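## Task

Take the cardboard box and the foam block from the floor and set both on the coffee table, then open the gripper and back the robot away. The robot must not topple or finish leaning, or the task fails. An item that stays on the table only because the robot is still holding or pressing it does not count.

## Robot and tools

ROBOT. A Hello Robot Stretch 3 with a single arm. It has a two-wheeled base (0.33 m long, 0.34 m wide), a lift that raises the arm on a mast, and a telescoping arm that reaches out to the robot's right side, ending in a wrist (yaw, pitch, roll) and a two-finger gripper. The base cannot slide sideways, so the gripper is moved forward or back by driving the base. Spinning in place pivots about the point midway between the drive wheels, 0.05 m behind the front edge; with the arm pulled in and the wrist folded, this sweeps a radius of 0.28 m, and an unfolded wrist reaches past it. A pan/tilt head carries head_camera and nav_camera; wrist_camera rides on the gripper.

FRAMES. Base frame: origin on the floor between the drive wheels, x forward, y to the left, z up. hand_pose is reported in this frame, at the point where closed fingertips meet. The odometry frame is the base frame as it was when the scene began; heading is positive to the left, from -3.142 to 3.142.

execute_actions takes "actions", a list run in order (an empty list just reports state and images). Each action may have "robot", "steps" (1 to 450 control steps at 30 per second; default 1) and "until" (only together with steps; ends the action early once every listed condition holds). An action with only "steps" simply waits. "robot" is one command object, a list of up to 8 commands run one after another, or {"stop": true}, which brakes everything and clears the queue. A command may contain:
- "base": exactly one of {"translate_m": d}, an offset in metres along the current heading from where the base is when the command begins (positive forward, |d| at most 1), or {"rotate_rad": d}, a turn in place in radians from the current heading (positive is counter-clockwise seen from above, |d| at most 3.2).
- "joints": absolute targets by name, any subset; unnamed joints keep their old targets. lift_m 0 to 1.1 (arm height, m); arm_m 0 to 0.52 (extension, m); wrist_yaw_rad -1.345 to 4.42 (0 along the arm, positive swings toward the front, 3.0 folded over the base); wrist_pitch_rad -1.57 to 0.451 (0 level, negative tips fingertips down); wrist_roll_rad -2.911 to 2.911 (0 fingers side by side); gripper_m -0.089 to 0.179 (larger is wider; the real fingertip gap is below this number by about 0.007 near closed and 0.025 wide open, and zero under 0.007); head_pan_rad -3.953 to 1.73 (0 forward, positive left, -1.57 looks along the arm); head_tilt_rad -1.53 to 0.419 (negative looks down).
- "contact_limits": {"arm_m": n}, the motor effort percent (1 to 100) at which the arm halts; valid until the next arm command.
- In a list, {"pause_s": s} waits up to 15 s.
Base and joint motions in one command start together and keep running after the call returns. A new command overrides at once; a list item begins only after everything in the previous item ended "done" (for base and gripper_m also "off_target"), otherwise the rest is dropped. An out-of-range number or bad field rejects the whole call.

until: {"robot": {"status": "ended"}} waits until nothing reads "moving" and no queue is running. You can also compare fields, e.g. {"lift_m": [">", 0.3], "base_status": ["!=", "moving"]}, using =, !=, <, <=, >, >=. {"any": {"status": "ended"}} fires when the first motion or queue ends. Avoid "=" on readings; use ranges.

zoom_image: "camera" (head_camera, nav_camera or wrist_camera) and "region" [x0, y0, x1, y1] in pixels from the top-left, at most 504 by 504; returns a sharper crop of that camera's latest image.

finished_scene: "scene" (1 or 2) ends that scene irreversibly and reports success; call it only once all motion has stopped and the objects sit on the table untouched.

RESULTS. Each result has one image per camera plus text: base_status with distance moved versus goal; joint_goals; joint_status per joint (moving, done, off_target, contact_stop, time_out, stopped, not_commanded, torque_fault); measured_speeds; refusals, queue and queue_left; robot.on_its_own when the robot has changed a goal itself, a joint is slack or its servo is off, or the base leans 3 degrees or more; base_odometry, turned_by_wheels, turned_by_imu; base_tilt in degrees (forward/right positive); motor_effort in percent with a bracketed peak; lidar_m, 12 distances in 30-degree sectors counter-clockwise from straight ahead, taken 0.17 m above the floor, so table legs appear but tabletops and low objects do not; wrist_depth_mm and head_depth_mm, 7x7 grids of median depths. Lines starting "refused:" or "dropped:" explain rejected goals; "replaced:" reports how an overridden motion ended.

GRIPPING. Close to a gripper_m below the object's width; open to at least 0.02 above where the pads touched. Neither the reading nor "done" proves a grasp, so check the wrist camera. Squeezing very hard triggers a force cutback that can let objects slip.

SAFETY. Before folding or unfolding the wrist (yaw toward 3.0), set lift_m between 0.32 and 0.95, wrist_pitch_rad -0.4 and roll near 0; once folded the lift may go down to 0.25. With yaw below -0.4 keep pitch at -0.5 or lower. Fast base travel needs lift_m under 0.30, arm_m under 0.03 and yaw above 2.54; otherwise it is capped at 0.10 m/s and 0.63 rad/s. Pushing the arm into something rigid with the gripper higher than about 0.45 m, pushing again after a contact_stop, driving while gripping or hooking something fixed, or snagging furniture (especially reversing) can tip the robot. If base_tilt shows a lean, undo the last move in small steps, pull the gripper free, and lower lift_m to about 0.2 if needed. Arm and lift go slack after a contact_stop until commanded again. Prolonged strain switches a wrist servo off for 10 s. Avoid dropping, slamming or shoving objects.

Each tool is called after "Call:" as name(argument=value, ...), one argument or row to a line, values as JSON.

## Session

Call:
execute_actions(
  actions=[],
)

Scene clock: 0.00 s.
robot.base_odometry: x=+0.000 y=+0.000 heading=+0.000 (m, m, rad; robot's odometry frame)
robot.turned_by_wheels: +0.000 (rad since the last result)
robot.turned_by_imu: +0.000 (rad since the last result)
robot.base_tilt: forward=+0.3 right=-1.1 (deg)
robot.lidar_m: 1.65 1.99 2.05 2.32 2.00 2.10 1.85 1.82 1.76 1.60 1.53 1.09
robot.head_depth_mm: 1963 1959 1972 1980 1986 1992 1580 / 2099 2220 2217 2254 2243 2260 1571 / 2142 2542 2566 2567 2565 2601 1729 / 2148 2884 2934 2924 2939 2988 2389 / 2145 2825 2814 2820 2823 2812 2403 / 2143 2677 2679 2695 2692 2690 2395 / 2145 2529 2547 2542 2551 2542 2402
robot.base_status: not_commanded
robot.joint_positions: lift_m=+0.506 arm_m=+0.003 wrist_yaw_rad=+3.085 wrist_pitch_rad=-0.374 wrist_roll_rad=-0.013 gripper_m=+0.037 head_pan_rad=+0.018 head_tilt_rad=+0.002
robot.joint_goals: lift_m=+0.506 arm_m=+0.003 wrist_yaw_rad=+3.085 wrist_pitch_rad=-0.374 wrist_roll_rad=-0.013 gripper_m=+0.037 head_pan_rad=+0.018 head_tilt_rad=+0.002
robot.joint_status: lift_m=not_commanded arm_m=not_commanded wrist_yaw_rad=not_commanded wrist_pitch_rad=not_commanded wrist_roll_rad=not_commanded gripper_m=not_commanded head_pan_rad=not_commanded head_tilt_rad=not_commanded
robot.measured_speeds: translate_m=+0.000 rotate_rad=+0.000 lift_m=+0.000 arm_m=+0.000 wrist_yaw_rad=+0.000 wrist_pitch_rad=+0.000 wrist_roll_rad=+0.000 head_pan_rad=+0.000 head_tilt_rad=+0.000
robot: refusals=0 queue=idle queue_left=0
robot.motor_effort: left_wheel=+0 right_wheel=+0 lift_m=+29 arm_m=+0 wrist_yaw_rad=+0 wrist_pitch_rad=+4 wrist_roll_rad=+0 gripper_m=-1 head_pan_rad=+0 head_tilt_rad=+1 (%)
robot.hand_pose: x=-0.0082 y=+0.0817 z=+0.5287 quat_wxyz=(+0.151, +0.693, +0.113, +0.696) (m; robot's base frame)
robot.wrist_depth_mm: - - - - - - - / - - - - - - - / - - - - - - - / - - - - - - - / 996 980 976 958 - 939 953 / 829 816 844 792 - 776 790 / 701 683 669 682 681 658 664
pictures: head_camera (sideways: a quarter turn clockwise sets it upright), nav_camera (sideways: a quarter turn counterclockwise sets it upright), wrist_camera
camera_calibration (this result's frames):
head_camera: T_world_to_cam=[[-0.00458781, 0.011686, -0.999921, 1.32286], [-0.0446576, 0.998932, 0.0118793, -0.0153441], [0.998992, 0.0447086, -0.00406105, -0.0461129], [0, 0, 0, 1]] pos_world=[0.0514503, 0.00193043, 1.32275]
nav_camera: T_world_to_cam=[[0.0319701, 0.0420942, 0.998602, -1.2603], [-0.033525, -0.998505, 0.0431634, 0.00121163], [0.998926, -0.0348581, -0.0305111, -0.00967592], [0, 0, 0, 1]] pos_world=[0.0499981, 0.0539238, 1.25819]
wrist_camera: T_world_to_cam=[[0.998371, -0.0559205, -0.0113192, 0.0184847], [-0.0403201, -0.551151, -0.833431, 0.51551], [0.0403673, 0.83253, -0.552508, 0.387504], [0, 0, 0, 1]] pos_world=[-0.0133117, -0.0374512, 0.64395]
Images, in order (width x height): head_camera 896x504, nav_camera 672x504, wrist_camera 644x364.

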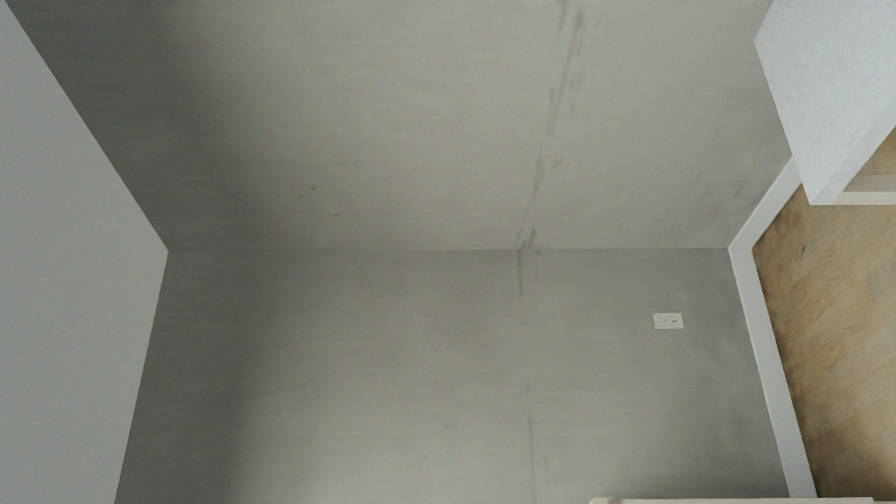

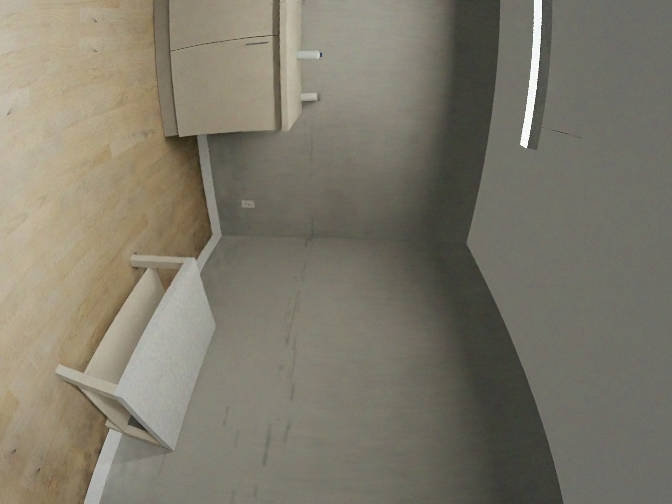

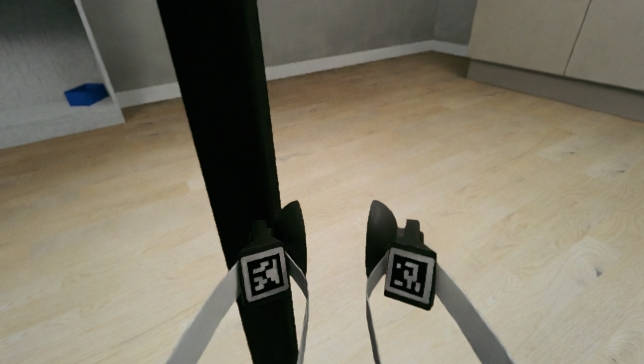

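Call:
execute_actions(
  actions=[
    {"robot":{"joints":{"head_pan_rad":-1.5,"head_tilt_rad":-0.7,"wrist_pitch_rad":-1.57,"arm_m":0.027}},"steps":450,"until":{"robot":{"status":"ended"}}},
  ],
)

Call:
execute_actions(
  actions=[
    {"robot":{"joints":{"head_pan_rad":-3.1,"lift_m":0.296,"wrist_roll_rad":1.5,"gripper_m":0.0}},"steps":450,"until":{"robot":{"status":"ended"}}},
  ],
)

Scene clock: 4.40 s.
robot.base_odometry: x=+0.000 y=+0.000 heading=+0.000 (m, m, rad; robot's odometry frame)
robot.turned_by_wheels: +0.000 (rad since the last result)
robot.turned_by_imu: +0.000 (rad since the last result)
robot.base_tilt: forward=+0.4 right=-1.0 (deg)
robot.lidar_m: 1.65 2.00 2.05 2.31 2.01 2.10 1.85 1.82 1.76 1.60 1.53 1.10
robot.head_depth_mm: 1750 1998 2251 1970 1638 1396 1215 / 1652 1879 2161 1983 1632 1398 1222 / 1571 1775 2015 1979 1644 1402 1218 / 1511 1681 1905 1987 1639 1403 1218 / 1452 1605 1818 1943 1647 1402 1220 / 1392 1534 1720 1882 1645 1406 1219 / 1330 1468 1636 1834 1656 1404 1231
robot.base_status: not_commanded
robot.joint_positions: lift_m=+0.506 arm_m=+0.027 wrist_yaw_rad=+3.085 wrist_pitch_rad=-1.562 wrist_roll_rad=-0.013 gripper_m=+0.037 head_pan_rad=-1.493 head_tilt_rad=-0.691
robot.joint_goals: lift_m=+0.506 arm_m=+0.027 wrist_yaw_rad=+3.085 wrist_pitch_rad=-1.570 wrist_roll_rad=-0.013 gripper_m=+0.037 head_pan_rad=-1.500 head_tilt_rad=-0.700
robot.joint_status: lift_m=not_commanded arm_m=done wrist_yaw_rad=not_commanded wrist_pitch_rad=done wrist_roll_rad=not_commanded gripper_m=not_commanded head_pan_rad=done head_tilt_rad=done
robot.measured_speeds: translate_m=+0.000 rotate_rad=+0.000 lift_m=+0.000 arm_m=+0.000 wrist_yaw_rad=+0.000 wrist_pitch_rad=+0.000 wrist_roll_rad=+0.000 head_pan_rad=+0.000 head_tilt_rad=+0.000
robot: refusals=0 queue=done queue_left=0
robot.motor_effort: left_wheel=+0(1) right_wheel=+0(0) lift_m=+29(29) arm_m=+3(1) wrist_yaw_rad=+0(0) wrist_pitch_rad=-2(5) wrist_roll_rad=+0(1) gripper_m=+0(1) head_pan_rad=-3(40) head_tilt_rad=-3(24) (%)
robot.hand_pose: x=-0.0224 y=-0.1935 z=+0.3883 quat_wxyz=(+0.509, +0.513, +0.487, +0.491) (m; robot's base frame)
robot.wrist_depth_mm: 515 523 - - 497 498 490 / 537 529 - - 519 509 511 / 565 553 - - 543 529 522 / 564 567 566 547 547 546 555 / 584 583 598 569 554 567 554 / 604 611 602 594 - 572 589 / 634 623 615 612 608 591 619
pictures: head_camera (sideways: a quarter turn clockwise sets it upright), nav_camera (sideways: a quarter turn counterclockwise sets it upright), wrist_camera
camera_calibration (this result's frames):
head_camera: T_world_to_cam=[[-0.0383171, 0.641002, -0.766582, 1.01845], [0.995524, 0.0908108, 0.0261737, -0.0402811], [0.0863914, -0.762148, -0.641613, 0.789172], [0, 0, 0, 1]] pos_world=[0.0109474, -0.0477073, 1.28813]
nav_camera: T_world_to_cam=[[0.093068, -0.657753, 0.747462, -0.932897], [-0.995644, -0.0657598, 0.0661021, -0.0227318], [0.00567411, -0.750358, -0.661008, 0.816895], [0, 0, 0, 1]] pos_world=[0.0595549, -0.00214714, 1.23878]
wrist_camera: T_world_to_cam=[[0.997691, -0.0677538, -0.00462114, 0.0107745], [-0.0654429, -0.977379, 0.201114, -0.238553], [-0.0181428, -0.200347, -0.979557, 0.504309], [0, 0, 0, 1]] pos_world=[-0.0172115, -0.131389, 0.542026]
Images, in order (width x height): head_camera 896x504, nav_camera 672x504, wrist_camera 644x364.

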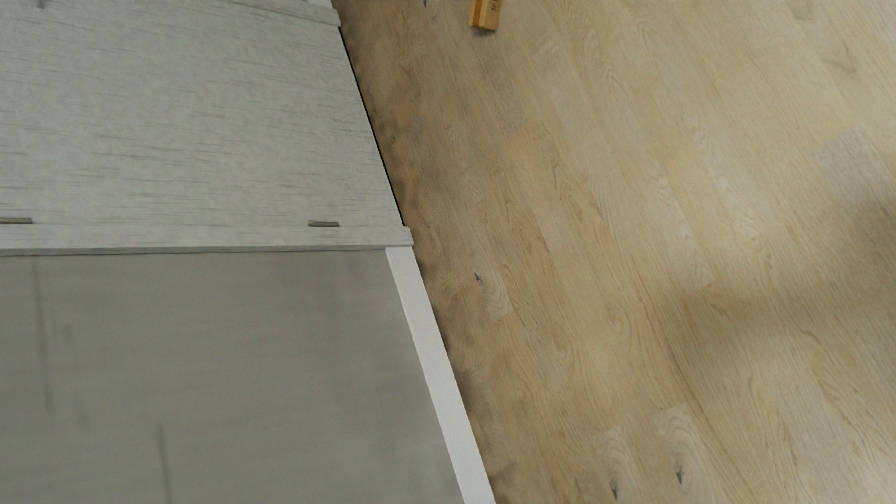

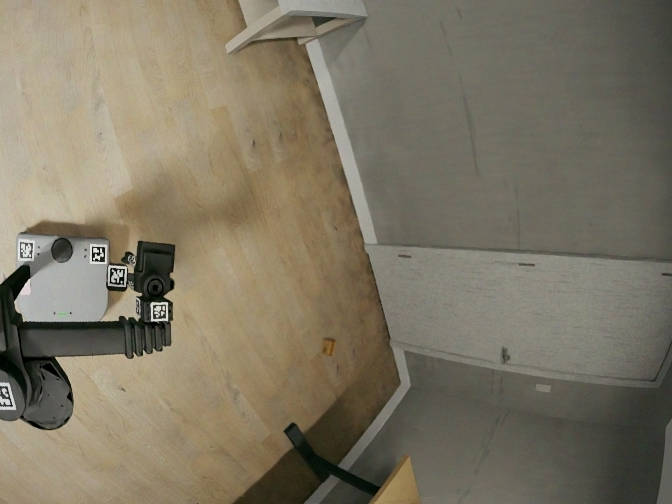

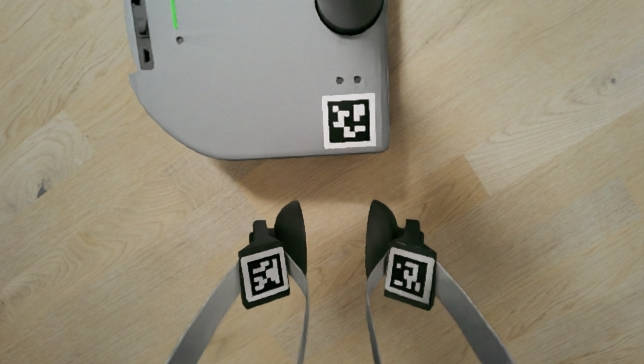

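Scene clock: 7.03 s.
robot.base_odometry: x=+0.000 y=+0.000 heading=+0.000 (m, m, rad; robot's odometry frame)
robot.turned_by_wheels: +0.000 (rad since the last result)
robot.turned_by_imu: +0.000 (rad since the last result)
robot.base_tilt: forward=+0.5 right=-0.9 (deg)
robot.lidar_m: 1.65 2.00 2.05 2.32 2.01 2.10 1.85 1.82 1.76 1.60 1.53 1.10
robot.head_depth_mm: 2616 2900 2492 1979 1620 1393 1214 / 2468 2742 2495 1969 1636 1395 1224 / 2308 2599 2521 1982 1642 1397 1218 / 2188 1779 2519 1994 1645 1404 1219 / 2043 1688 2352 2001 1650 1400 1222 / 1962 1608 2381 1997 1650 1403 1226 / 1913 1525 2306 2007 1651 1412 1228
robot.base_status: not_commanded
robot.joint_positions: lift_m=+0.296 arm_m=+0.027 wrist_yaw_rad=+3.085 wrist_pitch_rad=-1.562 wrist_roll_rad=+1.496 gripper_m=+0.000 head_pan_rad=-3.093 head_tilt_rad=-0.691
robot.joint_goals: lift_m=+0.296 arm_m=+0.027 wrist_yaw_rad=+3.085 wrist_pitch_rad=-1.570 wrist_roll_rad=+1.500 gripper_m=+0.000 head_pan_rad=-3.100 head_tilt_rad=-0.700
robot.joint_status: lift_m=done arm_m=done wrist_yaw_rad=not_commanded wrist_pitch_rad=done wrist_roll_rad=done gripper_m=done head_pan_rad=done head_tilt_rad=done
robot.measured_speeds: translate_m=+0.000 rotate_rad=+0.000 lift_m=+0.000 arm_m=+0.000 wrist_yaw_rad=+0.000 wrist_pitch_rad=+0.000 wrist_roll_rad=+0.000 head_pan_rad=+0.000 head_tilt_rad=+0.000
robot: refusals=0 queue=done queue_left=0
robot.motor_effort: left_wheel=+1(0) right_wheel=+0(1) lift_m=+26(26) arm_m=+3(3) wrist_yaw_rad=+0(0) wrist_pitch_rad=-2(2) wrist_roll_rad=+2(1) gripper_m=-3(86) head_pan_rad=-3(41) head_tilt_rad=-4(4) (%)
robot.hand_pose: x=-0.0225 y=-0.1938 z=+0.1784 quat_wxyz=(+0.704, +0.710, +0.006, +0.007) (m; robot's base frame)
robot.wrist_depth_mm: 321 317 310 310 304 301 298 / 337 328 321 317 315 312 307 / - - - 327 323 319 312 / - - - 337 334 328 329 / - - - - 342 342 331 / - - - - 359 347 348 / - - - 378 372 365 359
pictures: head_camera (sideways: a quarter turn clockwise sets it upright), nav_camera (sideways: a quarter turn counterclockwise sets it upright), wrist_camera
camera_calibration (this result's frames):
head_camera: T_world_to_cam=[[0.642118, 0.0195434, -0.766356, 1.01401], [0.0616108, -0.997757, 0.0261783, -0.0345901], [-0.764126, -0.0640254, -0.641882, 0.794711], [0, 0, 0, 1]] pos_world=[-0.0417239, -0.00344802, 1.28811]
nav_camera: T_world_to_cam=[[-0.660459, -0.0737799, 0.747229, -0.927997], [-0.0365994, 0.997141, 0.0661063, -0.0285875], [-0.74997, 0.0163123, -0.661271, 0.821847], [0, 0, 0, 1]] pos_world=[0.00241064, -0.053368, 1.23878]
wrist_camera: T_world_to_cam=[[-0.00671818, -0.999892, -0.0130346, -0.191896], [-0.97816, 0.00386306, 0.207816, -0.0281592], [-0.207743, 0.0141461, -0.978081, 0.335626], [0, 0, 0, 1]] pos_world=[0.0408908, -0.196515, 0.33162]
Images, in order (width x height): head_camera 896x504, nav_camera 672x504, wrist_camera 644x364.

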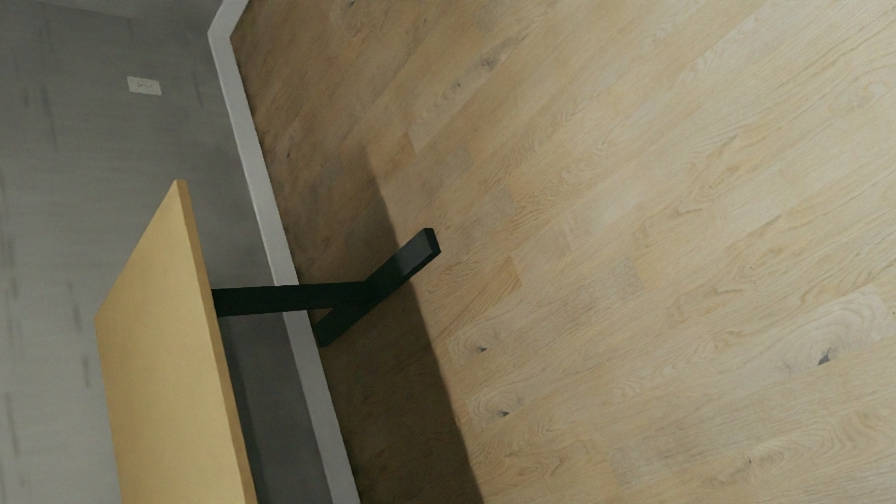

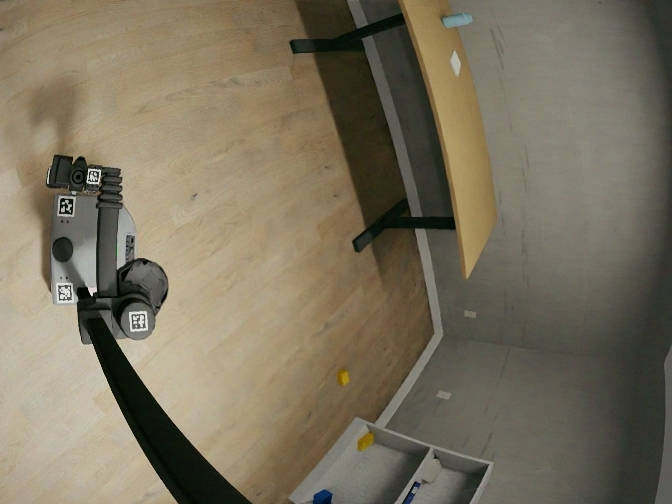

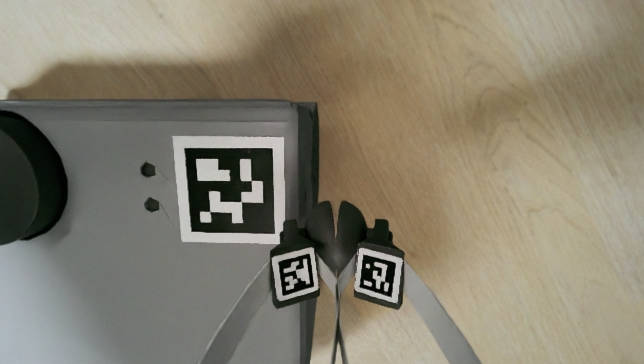

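Call:
execute_actions(
  actions=[
    {"robot":[{"base":{"rotate_rad":-0.69},"joints":{"head_pan_rad":-2.3,"head_tilt_rad":-1.0}},{"base":{"translate_m":-1.0}}],"steps":450,"until":{"robot":{"translate_m":["<",-0.3]}}},
    {"robot":{"base":{"translate_m":-1.0}},"steps":450,"until":{"robot":{"status":"ended"}}},
  ],
)

Scene clock: 24.57 s.
robot.base_odometry: x=-1.010 y=+0.833 heading=-0.690 (m, m, rad; robot's odometry frame)
robot.turned_by_wheels: -0.690 (rad since the last result)
robot.turned_by_imu: -0.707 (rad since the last result)
robot.base_tilt: forward=+0.4 right=-0.9 (deg)
robot.lidar_m: 2.40 2.70 2.38 1.77 0.77 0.77 0.80 1.19 1.73 1.33 2.08 2.76
robot.head_depth_mm: 1458 1608 1664 1511 1352 1225 - / 1687 1843 1705 1512 1348 1237 - / 1935 1953 1704 1506 1355 1251 - / 1883 1962 1706 1522 1347 1257 - / 1807 1951 1711 1513 1362 1251 - / 1725 1914 1723 1519 1371 1237 1115 / 1664 1865 1732 1531 1369 1243 1138
robot.base_status: done (translate_m -1.0000 of -1.0000)
robot.joint_positions: lift_m=+0.296 arm_m=+0.027 wrist_yaw_rad=+3.085 wrist_pitch_rad=-1.562 wrist_roll_rad=+1.497 gripper_m=+0.000 head_pan_rad=-2.307 head_tilt_rad=-0.988
robot.joint_goals: lift_m=+0.296 arm_m=+0.027 wrist_yaw_rad=+3.085 wrist_pitch_rad=-1.570 wrist_roll_rad=+1.500 gripper_m=+0.000 head_pan_rad=-2.300 head_tilt_rad=-1.000
robot.joint_status: lift_m=done arm_m=done wrist_yaw_rad=not_commanded wrist_pitch_rad=done wrist_roll_rad=done gripper_m=done head_pan_rad=done head_tilt_rad=done
robot.measured_speeds: translate_m=+0.000 rotate_rad=+0.000 lift_m=+0.000 arm_m=+0.000 wrist_yaw_rad=+0.000 wrist_pitch_rad=+0.000 wrist_roll_rad=+0.000 head_pan_rad=+0.000 head_tilt_rad=+0.000
robot: refusals=0 queue=done queue_left=0
robot.motor_effort: left_wheel=+2(9) right_wheel=-2(7) lift_m=+27(27) arm_m=+3(3) wrist_yaw_rad=+0(1) wrist_pitch_rad=-2(2) wrist_roll_rad=+1(2) gripper_m=-2(2) head_pan_rad=+2(38) head_tilt_rad=-4(21) (%)
robot.hand_pose: x=-0.0225 y=-0.1939 z=+0.1784 quat_wxyz=(+0.704, +0.710, +0.006, +0.007) (m; robot's base frame)
robot.wrist_depth_mm: 321 314 311 306 307 303 295 / 330 330 323 316 313 310 307 / - - - 326 328 315 316 / - - - 336 337 331 324 / - - - - 345 341 336 / - - - - 354 354 345 / - - - 379 375 364 363
pictures: head_camera (sideways: a quarter turn clockwise sets it upright), nav_camera (sideways: a quarter turn counterclockwise sets it upright), wrist_camera
camera_calibration (this result's frames):
head_camera: T_world_to_cam=[[0.571585, 0.613465, -0.544932, 0.725915], [0.743973, -0.667588, 0.0288134, -0.0421725], [-0.346114, -0.421884, -0.837985, 1.04718], [0, 0, 0, 1]] pos_world=[-0.0211038, -0.0316901, 1.27431]
nav_camera: T_world_to_cam=[[-0.541799, -0.659943, 0.520509, -0.63331], [-0.74472, 0.664033, 0.0667334, -0.0250585], [-0.389675, -0.351477, -0.851244, 1.06668], [0, 0, 0, 1]] pos_world=[0.0538704, -0.0263952, 1.23932]
wrist_camera: T_world_to_cam=[[-0.00689245, -0.999891, -0.0130349, -0.191912], [-0.978159, 0.00403347, 0.207817, -0.0281228], [-0.207742, 0.0141826, -0.978081, 0.335617], [0, 0, 0, 1]] pos_world=[0.0408905, -0.196537, 0.331603]
Images, in order (width x height): head_camera 896x504, nav_camera 672x504, wrist_camera 644x364.

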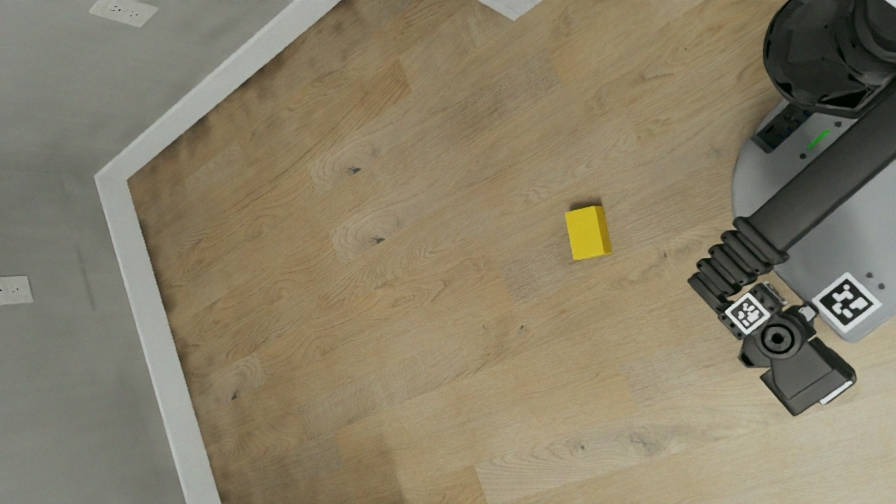

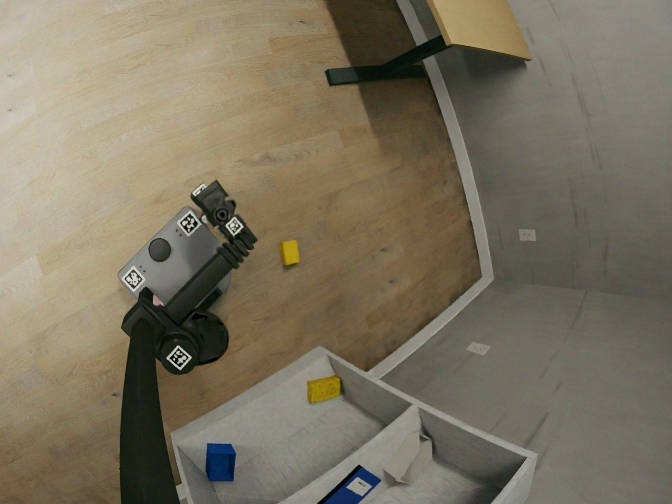

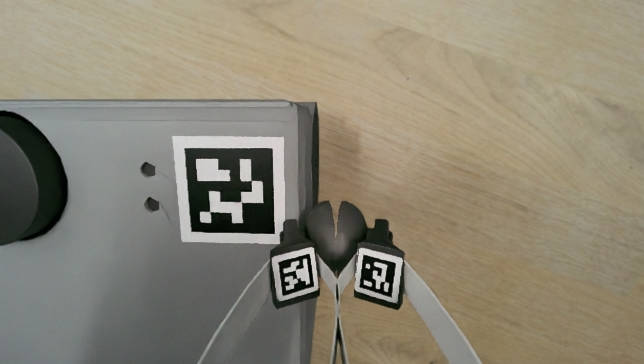

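Call:
execute_actions(
  actions=[
    {"robot":{"base":{"rotate_rad":-0.715},"joints":{"arm_m":0.358,"wrist_roll_rad":1.35,"head_pan_rad":-1.57,"head_tilt_rad":-1.1}},"steps":450,"until":{"robot":{"arm_m":[">",0.1]}}},
    {"robot":{"joints":{"gripper_m":0.15,"lift_m":0.23}},"steps":450,"until":{"robot":{"status":"ended"}}},
  ],
)

Scene clock: 32.50 s.
robot.base_odometry: x=-1.010 y=+0.833 heading=-1.405 (m, m, rad; robot's odometry frame)
robot.turned_by_wheels: -0.715 (rad since the last result)
robot.turned_by_imu: -0.729 (rad since the last result)
robot.base_tilt: forward=+0.4 right=-1.0 (deg)
robot.lidar_m: 2.12 2.42 2.40 2.42 2.40 1.24 0.77 0.95 0.80 1.64 1.32 1.88
robot.head_depth_mm: 1537 1666 1554 1424 1304 1202 1139 / 1803 1738 1562 1429 1301 1220 - / 1922 1737 1572 1429 1306 1241 - / 1890 1752 1570 1391 1313 1229 - / 1864 1747 1568 1435 1315 1212 1127 / 1815 1753 1572 1443 1311 1212 1132 / 1746 1761 1586 1438 1317 1220 1132
robot.base_status: done (rotate_rad -0.7149 of -0.7150)
robot.joint_positions: lift_m=+0.230 arm_m=+0.358 wrist_yaw_rad=+3.085 wrist_pitch_rad=-1.562 wrist_roll_rad=+1.353 gripper_m=+0.150 head_pan_rad=-1.577 head_tilt_rad=-1.087
robot.joint_goals: lift_m=+0.230 arm_m=+0.358 wrist_yaw_rad=+3.085 wrist_pitch_rad=-1.570 wrist_roll_rad=+1.350 gripper_m=+0.150 head_pan_rad=-1.570 head_tilt_rad=-1.100
robot.joint_status: lift_m=done arm_m=done wrist_yaw_rad=not_commanded wrist_pitch_rad=done wrist_roll_rad=done gripper_m=done head_pan_rad=done head_tilt_rad=done
robot.measured_speeds: translate_m=+0.000 rotate_rad=+0.000 lift_m=+0.000 arm_m=+0.000 wrist_yaw_rad=+0.000 wrist_pitch_rad=+0.000 wrist_roll_rad=+0.000 head_pan_rad=+0.000 head_tilt_rad=+0.000
robot: refusals=0 queue=done queue_left=0
robot.motor_effort: left_wheel=+2(8) right_wheel=-1(7) lift_m=+26(27) arm_m=+3(3) wrist_yaw_rad=+0(1) wrist_pitch_rad=-2(2) wrist_roll_rad=-1(2) gripper_m=+1(84) head_pan_rad=+3(35) head_tilt_rad=-5(13) (%)
robot.hand_pose: x=-0.0225 y=-0.5248 z=+0.1124 quat_wxyz=(+0.702, +0.707, +0.056, +0.057) (m; robot's base frame)
robot.wrist_depth_mm: 254 252 249 246 245 238 235 / 266 263 258 254 249 248 244 / 273 269 267 262 259 253 249 / 282 279 274 225 265 264 259 / 292 288 283 232 275 274 266 / 305 - 293 290 287 288 273 / 312 308 304 297 293 290 287
pictures: head_camera (sideways: a quarter turn clockwise sets it upright), nav_camera (sideways: a quarter turn counterclockwise sets it upright), wrist_camera
camera_calibration (this result's frames):
head_camera: T_world_to_cam=[[0.0173529, 0.887899, -0.45971, 0.618282], [0.999566, -0.00445, 0.0291361, -0.044148], [0.0238242, -0.460016, -0.887591, 1.10939], [0, 0, 0, 1]] pos_world=[0.00696948, -0.0388307, 1.2702]
nav_camera: T_world_to_cam=[[0.0358493, -0.900207, 0.433983, -0.524125], [-0.997811, -0.00809293, 0.0656373, -0.0220791], [-0.055575, -0.435386, -0.898527, 1.12609], [0, 0, 0, 1]] pos_world=[0.0593409, 0.0182819, 1.24073]
wrist_camera: T_world_to_cam=[[0.136099, -0.990613, -0.0127676, -0.515652], [-0.968924, -0.135784, 0.206756, -0.0861069], [-0.206549, -0.0157686, -0.978309, 0.26012], [0, 0, 0, 1]] pos_world=[0.0404764, -0.518402, 0.265697]
Images, in order (width x height): head_camera 896x504, nav_camera 672x504, wrist_camera 644x364.

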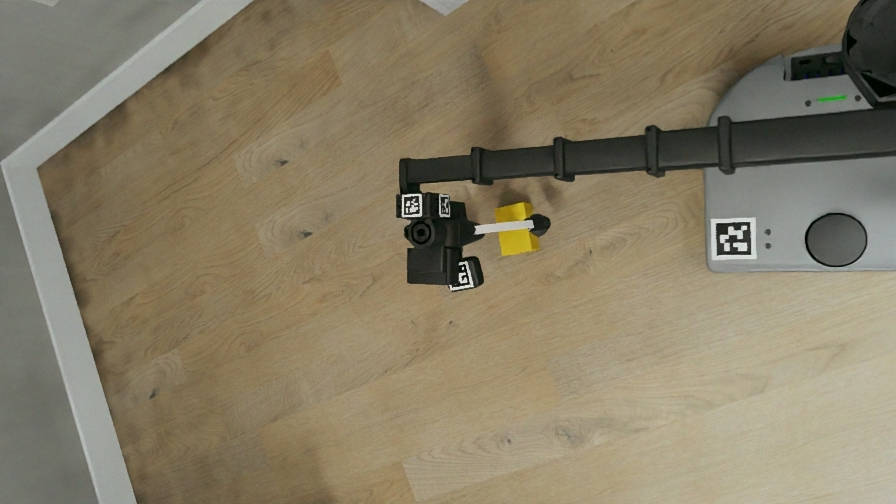

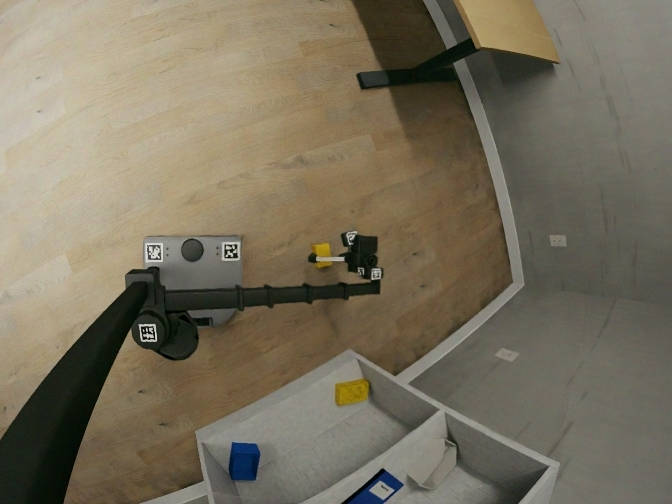

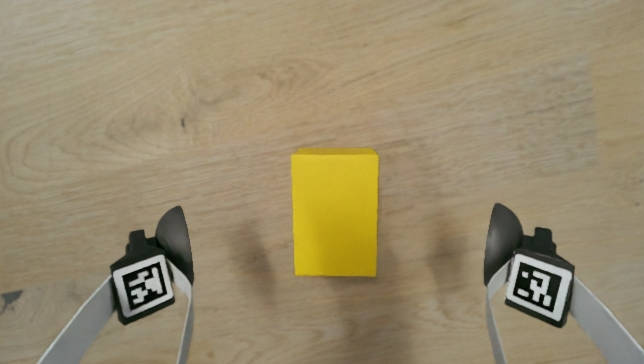

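Call:
execute_actions(
  actions=[
    {"robot":[{"joints":{"lift_m":0.148}},{"joints":{"gripper_m":0.01}},{"joints":{"lift_m":0.296}}],"steps":450,"until":{"robot":{"queue_left":["=",0],"lift_m":[">",0.18]}}},
    {"robot":{"base":{"rotate_rad":0.87},"joints":{"lift_m":0.296,"arm_m":0.028,"wrist_roll_rad":1.51,"head_pan_rad":-0.3,"head_tilt_rad":-0.9}},"steps":450,"until":{"robot":{"base_status":["!=","moving"]}}},
  ],
)

Call:
execute_actions(
  actions=[
    {"robot":{"base":{"translate_m":1.0}},"steps":450,"until":{"robot":{"translate_m":[">",0.75]}}},
    {"robot":{"base":{"translate_m":1.0}},"steps":450,"until":{"robot":{"status":"ended"}}},
  ],
)

Scene clock: 56.23 s.
robot.base_odometry: x=-1.010 y=+0.833 heading=-0.535 (m, m, rad; robot's odometry frame)
robot.turned_by_wheels: +0.870 (rad since the last result)
robot.turned_by_imu: +0.887 (rad since the last result)
robot.base_tilt: forward=+0.2 right=-0.9 (deg)
robot.lidar_m: 2.40 2.53 2.39 1.45 0.78 0.79 0.80 1.35 0.24 0.23 2.10 2.77
robot.head_depth_mm: 2526 2206 1858 1606 1409 1264 1140 / 2565 2219 1865 1607 1415 1264 1136 / 2540 2225 1870 1616 1422 1263 1144 / 2578 2236 1879 1616 1421 1262 1147 / 2626 2226 1875 1618 1422 1270 1148 / 2581 2245 1873 1616 1425 1273 1148 / 2526 2229 1885 1624 1423 1275 1150
robot.base_status: done (rotate_rad +0.8699 of +0.8700)
robot.joint_positions: lift_m=+0.296 arm_m=+0.100 wrist_yaw_rad=+3.085 wrist_pitch_rad=-1.563 wrist_roll_rad=+1.508 gripper_m=+0.011 head_pan_rad=-0.307 head_tilt_rad=-0.902
robot.joint_goals: lift_m=+0.296 arm_m=+0.028 wrist_yaw_rad=+3.085 wrist_pitch_rad=-1.570 wrist_roll_rad=+1.510 gripper_m=+0.010 head_pan_rad=-0.300 head_tilt_rad=-0.900
robot.joint_status: lift_m=moving arm_m=moving wrist_yaw_rad=not_commanded wrist_pitch_rad=done wrist_roll_rad=moving gripper_m=moving head_pan_rad=done head_tilt_rad=done
robot.measured_speeds: translate_m=+0.000 rotate_rad=+0.000 lift_m=+0.000 arm_m=-0.140 wrist_yaw_rad=+0.000 wrist_pitch_rad=+0.000 wrist_roll_rad=+0.000 head_pan_rad=+0.000 head_tilt_rad=+0.000
robot: refusals=0 queue=running queue_left=0
robot.motor_effort: left_wheel=-2(5) right_wheel=+2(3) lift_m=+33(35) arm_m=-5(4) wrist_yaw_rad=+0(1) wrist_pitch_rad=-2(2) wrist_roll_rad=+2(2) gripper_m=-18(97) head_pan_rad=+3(41) head_tilt_rad=+0(12) (%)
robot.hand_pose: x=-0.0225 y=-0.2672 z=+0.1782 quat_wxyz=(+0.704, +0.710, +0.002, +0.003) (m; robot's base frame)
robot.wrist_depth_mm: 319 319 309 308 303 302 296 / 331 326 326 317 312 310 305 / - - 330 325 326 321 313 / - - 342 138 329 329 323 / - - - 140 140 338 335 / - - - 146 145 356 347 / - - 385 150 367 365 361
pictures: head_camera (sideways: a quarter turn clockwise sets it upright), nav_camera (sideways: a quarter turn counterclockwise sets it upright), wrist_camera
camera_calibration (this result's frames):
head_camera: T_world_to_cam=[[-0.748228, 0.249565, -0.614713, 0.824878], [0.295275, 0.954993, 0.0283053, -0.0387771], [0.594111, -0.160331, -0.788243, 0.976774], [0, 0, 0, 1]] pos_world=[0.0483347, -0.0122219, 1.2781]
nav_camera: T_world_to_cam=[[0.780045, -0.20376, 0.591617, -0.73401], [-0.29954, -0.951717, 0.0671593, -0.028336], [0.549368, -0.2296, -0.803417, 0.998777], [0, 0, 0, 1]] pos_world=[0.0153773, 0.0527896, 1.23859]
wrist_camera: T_world_to_cam=[[-0.0183268, -0.99975, -0.0127782, -0.265498], [-0.978028, 0.0152711, 0.207914, -0.0247991], [-0.207667, 0.0163078, -0.978064, 0.337007], [0, 0, 0, 1]] pos_world=[0.0408655, -0.270549, 0.331378]
Images, in order (width x height): head_camera 896x504, nav_camera 672x504, wrist_camera 644x364.

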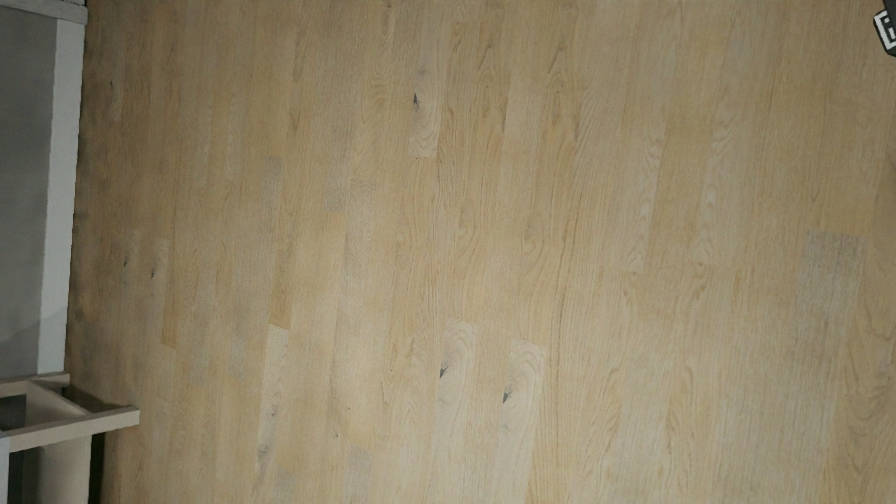

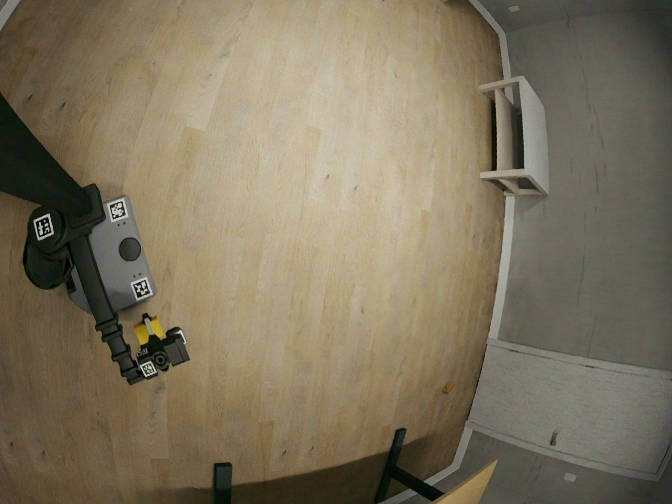

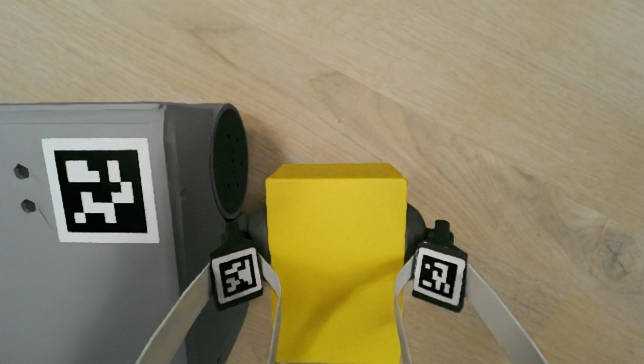

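Scene clock: 64.27 s.
robot.base_odometry: x=+0.501 y=-0.062 heading=-0.535 (m, m, rad; robot's odometry frame)
robot.turned_by_wheels: +0.000 (rad since the last result)
robot.turned_by_imu: +0.005 (rad since the last result)
robot.base_tilt: forward=+0.2 right=-1.0 (deg)
robot.lidar_m: 0.67 1.15 1.61 1.65 2.16 2.30 2.39 2.35 0.18 0.17 1.28 0.66
robot.head_depth_mm: 1103 1270 1500 1609 1412 1260 1142 / 1115 1301 1531 1610 1419 1266 1140 / 1144 1319 1553 1617 1414 1264 1143 / 1158 1332 1214 1108 1371 1271 1148 / 1181 1338 1218 1113 1403 1265 1144 / 1202 1373 1223 1120 1427 1270 1149 / 1229 1377 1224 1123 1440 1273 1151
robot.base_status: done (translate_m +1.0000 of +1.0000)
robot.joint_positions: lift_m=+0.296 arm_m=+0.029 wrist_yaw_rad=+3.085 wrist_pitch_rad=-1.580 wrist_roll_rad=+1.508 gripper_m=+0.011 head_pan_rad=-0.307 head_tilt_rad=-0.901
robot.joint_goals: lift_m=+0.296 arm_m=+0.028 wrist_yaw_rad=+3.085 wrist_pitch_rad=-1.570 wrist_roll_rad=+1.510 gripper_m=+0.010 head_pan_rad=-0.300 head_tilt_rad=-0.900
robot.joint_status: lift_m=done arm_m=done wrist_yaw_rad=not_commanded wrist_pitch_rad=done wrist_roll_rad=done gripper_m=done head_pan_rad=done head_tilt_rad=done
robot.measured_speeds: translate_m=+0.000 rotate_rad=+0.000 lift_m=+0.000 arm_m=+0.000 wrist_yaw_rad=+0.000 wrist_pitch_rad=+0.000 wrist_roll_rad=+0.000 head_pan_rad=+0.000 head_tilt_rad=+0.000
robot: refusals=0 queue=done queue_left=0
robot.motor_effort: left_wheel=-2(6) right_wheel=+1(7) lift_m=+30(33) arm_m=-6(9) wrist_yaw_rad=+0(0) wrist_pitch_rad=+3(5) wrist_roll_rad=+1(1) gripper_m=-20(20) head_pan_rad=+1(3) head_tilt_rad=+0(0) (%)
robot.hand_pose: x=-0.0227 y=-0.2002 z=+0.1787 quat_wxyz=(+0.711, +0.703, +0.002, +0.002) (m; robot's base frame)
robot.wrist_depth_mm: 313 313 313 307 310 304 301 / 328 323 321 313 314 314 313 / - - - 331 323 324 320 / - - - 136 330 333 334 / - - - 139 138 349 343 / - - - 145 144 354 349 / - - - 149 375 368 369
pictures: head_camera (sideways: a quarter turn clockwise sets it upright), nav_camera (sideways: a quarter turn counterclockwise sets it upright), wrist_camera
camera_calibration (this result's frames):
head_camera: T_world_to_cam=[[-0.747739, 0.2492, -0.615455, 0.825842], [0.295007, 0.955076, 0.0282985, -0.0387667], [0.594858, -0.160404, -0.787664, 0.976017], [0, 0, 0, 1]] pos_world=[0.0483591, -0.0122179, 1.27814]
nav_camera: T_world_to_cam=[[0.779566, -0.203394, 0.592375, -0.734994], [-0.299359, -0.951774, 0.0671612, -0.0283397], [0.550147, -0.229689, -0.802858, 0.998047], [0, 0, 0, 1]] pos_world=[0.0154207, 0.0527739, 1.23859]
wrist_camera: T_world_to_cam=[[-0.0183168, -0.99982, 0.00500089, -0.20175], [-0.977817, 0.0189571, 0.2086, -0.0255665], [-0.208657, -0.00106906, -0.977988, 0.332874], [0, 0, 0, 1]] pos_world=[0.0407619, -0.200873, 0.331889]
Images, in order (width x height): head_camera 896x504, nav_camera 672x504, wrist_camera 644x364.

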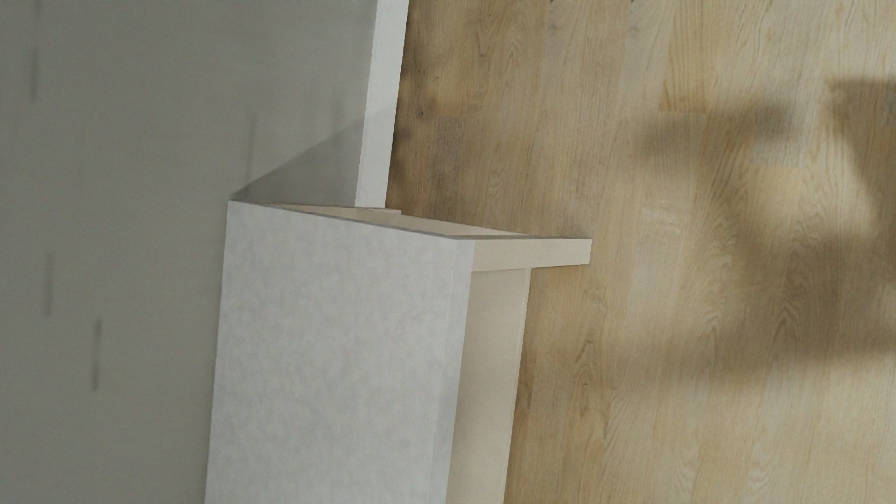

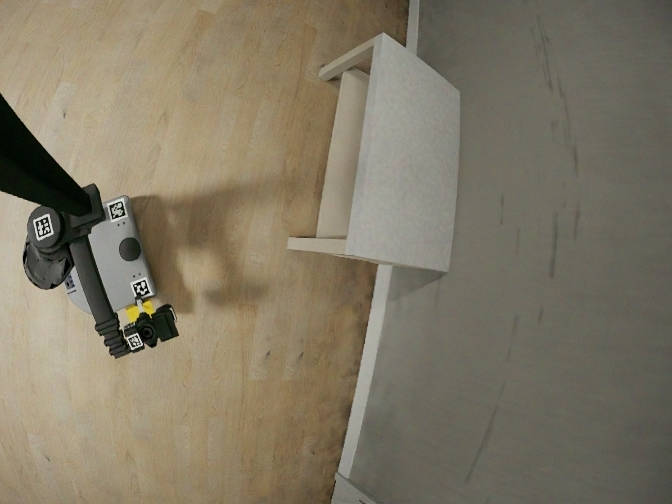

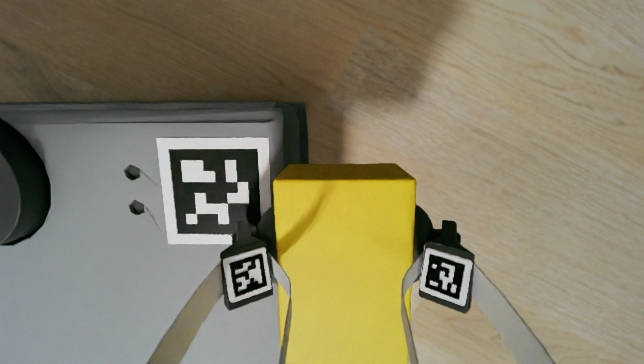

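Call:
execute_actions(
  actions=[
    {"robot":{"base":{"translate_m":0.27}},"steps":450,"until":{"robot":{"translate_m":[">",0.2]}}},
    {"robot":{"joints":{"lift_m":0.64,"head_pan_rad":-1.57,"head_tilt_rad":-0.9}},"steps":450,"until":{"robot":{"base_status":["!=","moving"]}}},
    {"robot":{"base":{"rotate_rad":1.47}},"steps":450,"until":{"robot":{"lift_m":[">",0.625]}}},
    {"robot":{"joints":{"arm_m":0.5}},"steps":300,"until":{"robot":{"status":"ended"}}},
  ],
)

Scene clock: 76.53 s.
robot.base_odometry: x=+0.733 y=-0.200 heading=+0.935 (m, m, rad; robot's odometry frame)
robot.turned_by_wheels: +1.470 (rad since the last result)
robot.turned_by_imu: +1.500 (rad since the last result)
robot.base_tilt: forward=+0.4 right=-1.1 (deg)
robot.lidar_m: 1.49 1.85 2.77 2.56 2.62 2.24 1.61 1.06 0.42 0.99 0.92 1.49
robot.head_depth_mm: 886 1015 1156 1325 1413 1281 - / 920 1055 1176 - - 1150 1146 / 959 1075 1172 1024 932 1230 1153 / 1001 1145 - 1017 952 1266 1148 / 1043 1218 1214 1049 976 1271 1143 / 1089 1278 1223 1052 1283 1274 1144 / 1136 1346 1225 1055 1361 1274 1151
robot.base_status: done (rotate_rad +1.4699 of +1.4700)
robot.joint_positions: lift_m=+0.640 arm_m=+0.500 wrist_yaw_rad=+3.085 wrist_pitch_rad=-1.570 wrist_roll_rad=+1.508 gripper_m=+0.011 head_pan_rad=-1.563 head_tilt_rad=-0.901
robot.joint_goals: lift_m=+0.640 arm_m=+0.500 wrist_yaw_rad=+3.085 wrist_pitch_rad=-1.570 wrist_roll_rad=+1.510 gripper_m=+0.010 head_pan_rad=-1.570 head_tilt_rad=-0.900
robot.joint_status: lift_m=done arm_m=done wrist_yaw_rad=not_commanded wrist_pitch_rad=done wrist_roll_rad=done gripper_m=done head_pan_rad=done head_tilt_rad=done
robot.measured_speeds: translate_m=+0.000 rotate_rad=+0.000 lift_m=+0.000 arm_m=+0.000 wrist_yaw_rad=+0.000 wrist_pitch_rad=+0.000 wrist_roll_rad=+0.000 head_pan_rad=+0.000 head_tilt_rad=+0.000
robot: refusals=0 queue=done queue_left=0
robot.motor_effort: left_wheel=-3(6) right_wheel=+2(6) lift_m=+33(34) arm_m=+3(9) wrist_yaw_rad=+0(0) wrist_pitch_rad=+1(4) wrist_roll_rad=+1(1) gripper_m=-19(20) head_pan_rad=-2(41) head_tilt_rad=+0(0) (%)
robot.hand_pose: x=-0.0226 y=-0.6687 z=+0.5223 quat_wxyz=(+0.707, +0.707, +0.002, +0.002) (m; robot's base frame)
robot.wrist_depth_mm: 651 211 210 208 206 205 202 / 668 219 217 215 213 209 206 / 230 229 224 220 218 215 213 / 237 235 231 138 225 223 220 / 246 243 239 140 140 233 227 / 254 250 - 146 144 237 237 / 265 261 259 151 249 247 242
pictures: head_camera (sideways: a quarter turn clockwise sets it upright), nav_camera (sideways: a quarter turn counterclockwise sets it upright), wrist_camera
camera_calibration (this result's frames):
head_camera: T_world_to_cam=[[0.00570854, 0.788008, -0.615639, 0.821485], [0.999489, 0.0148666, 0.0282969, -0.0430619], [0.0314506, -0.615486, -0.78752, 0.979267], [0, 0, 0, 1]] pos_world=[0.00755185, -0.0439714, 1.27815]
nav_camera: T_world_to_cam=[[0.0476953, -0.804112, 0.592562, -0.730774], [-0.997695, -0.00968517, 0.0671617, -0.0240805], [-0.0482664, -0.594399, -0.80272, 1.00152], [0, 0, 0, 1]] pos_world=[0.0591692, 0.0074444, 1.23858]
wrist_camera: T_world_to_cam=[[-0.0183364, -0.999816, -0.00558661, -0.66636], [-0.977942, 0.0167719, 0.2082, -0.0894684], [-0.208068, 0.00928101, -0.97807, 0.675437], [0, 0, 0, 1]] pos_world=[0.0408231, -0.671006, 0.675529]
Images, in order (width x height): head_camera 896x504, nav_camera 672x504, wrist_camera 644x364.

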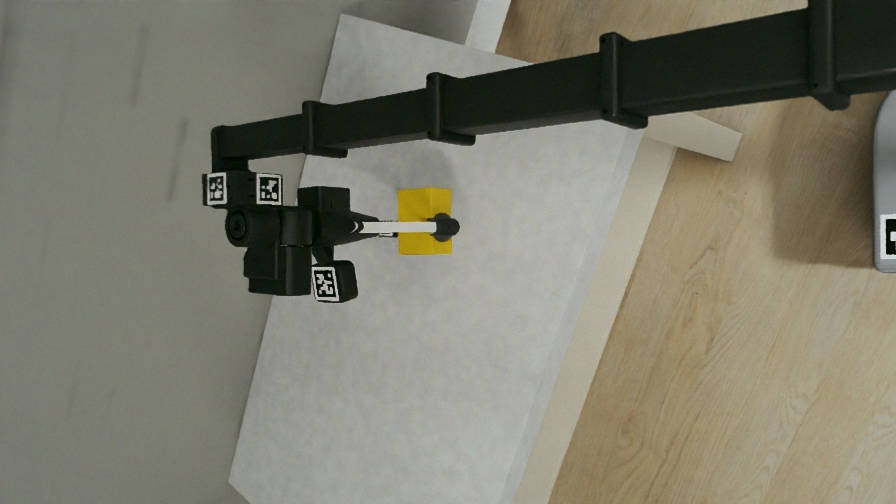

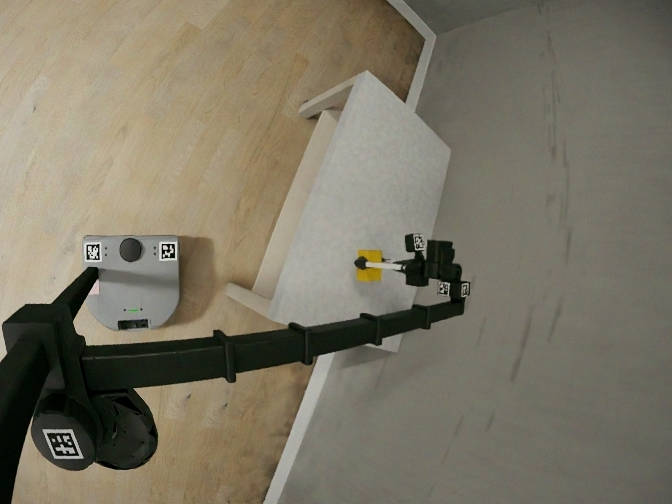

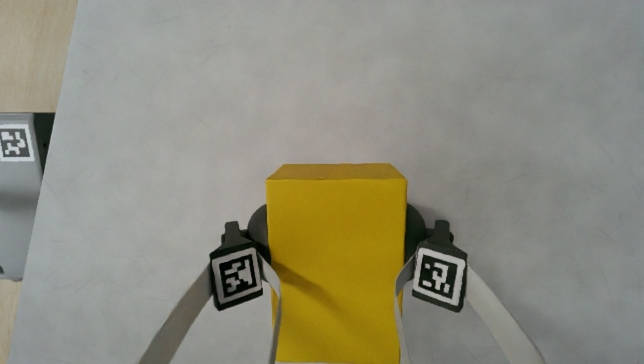

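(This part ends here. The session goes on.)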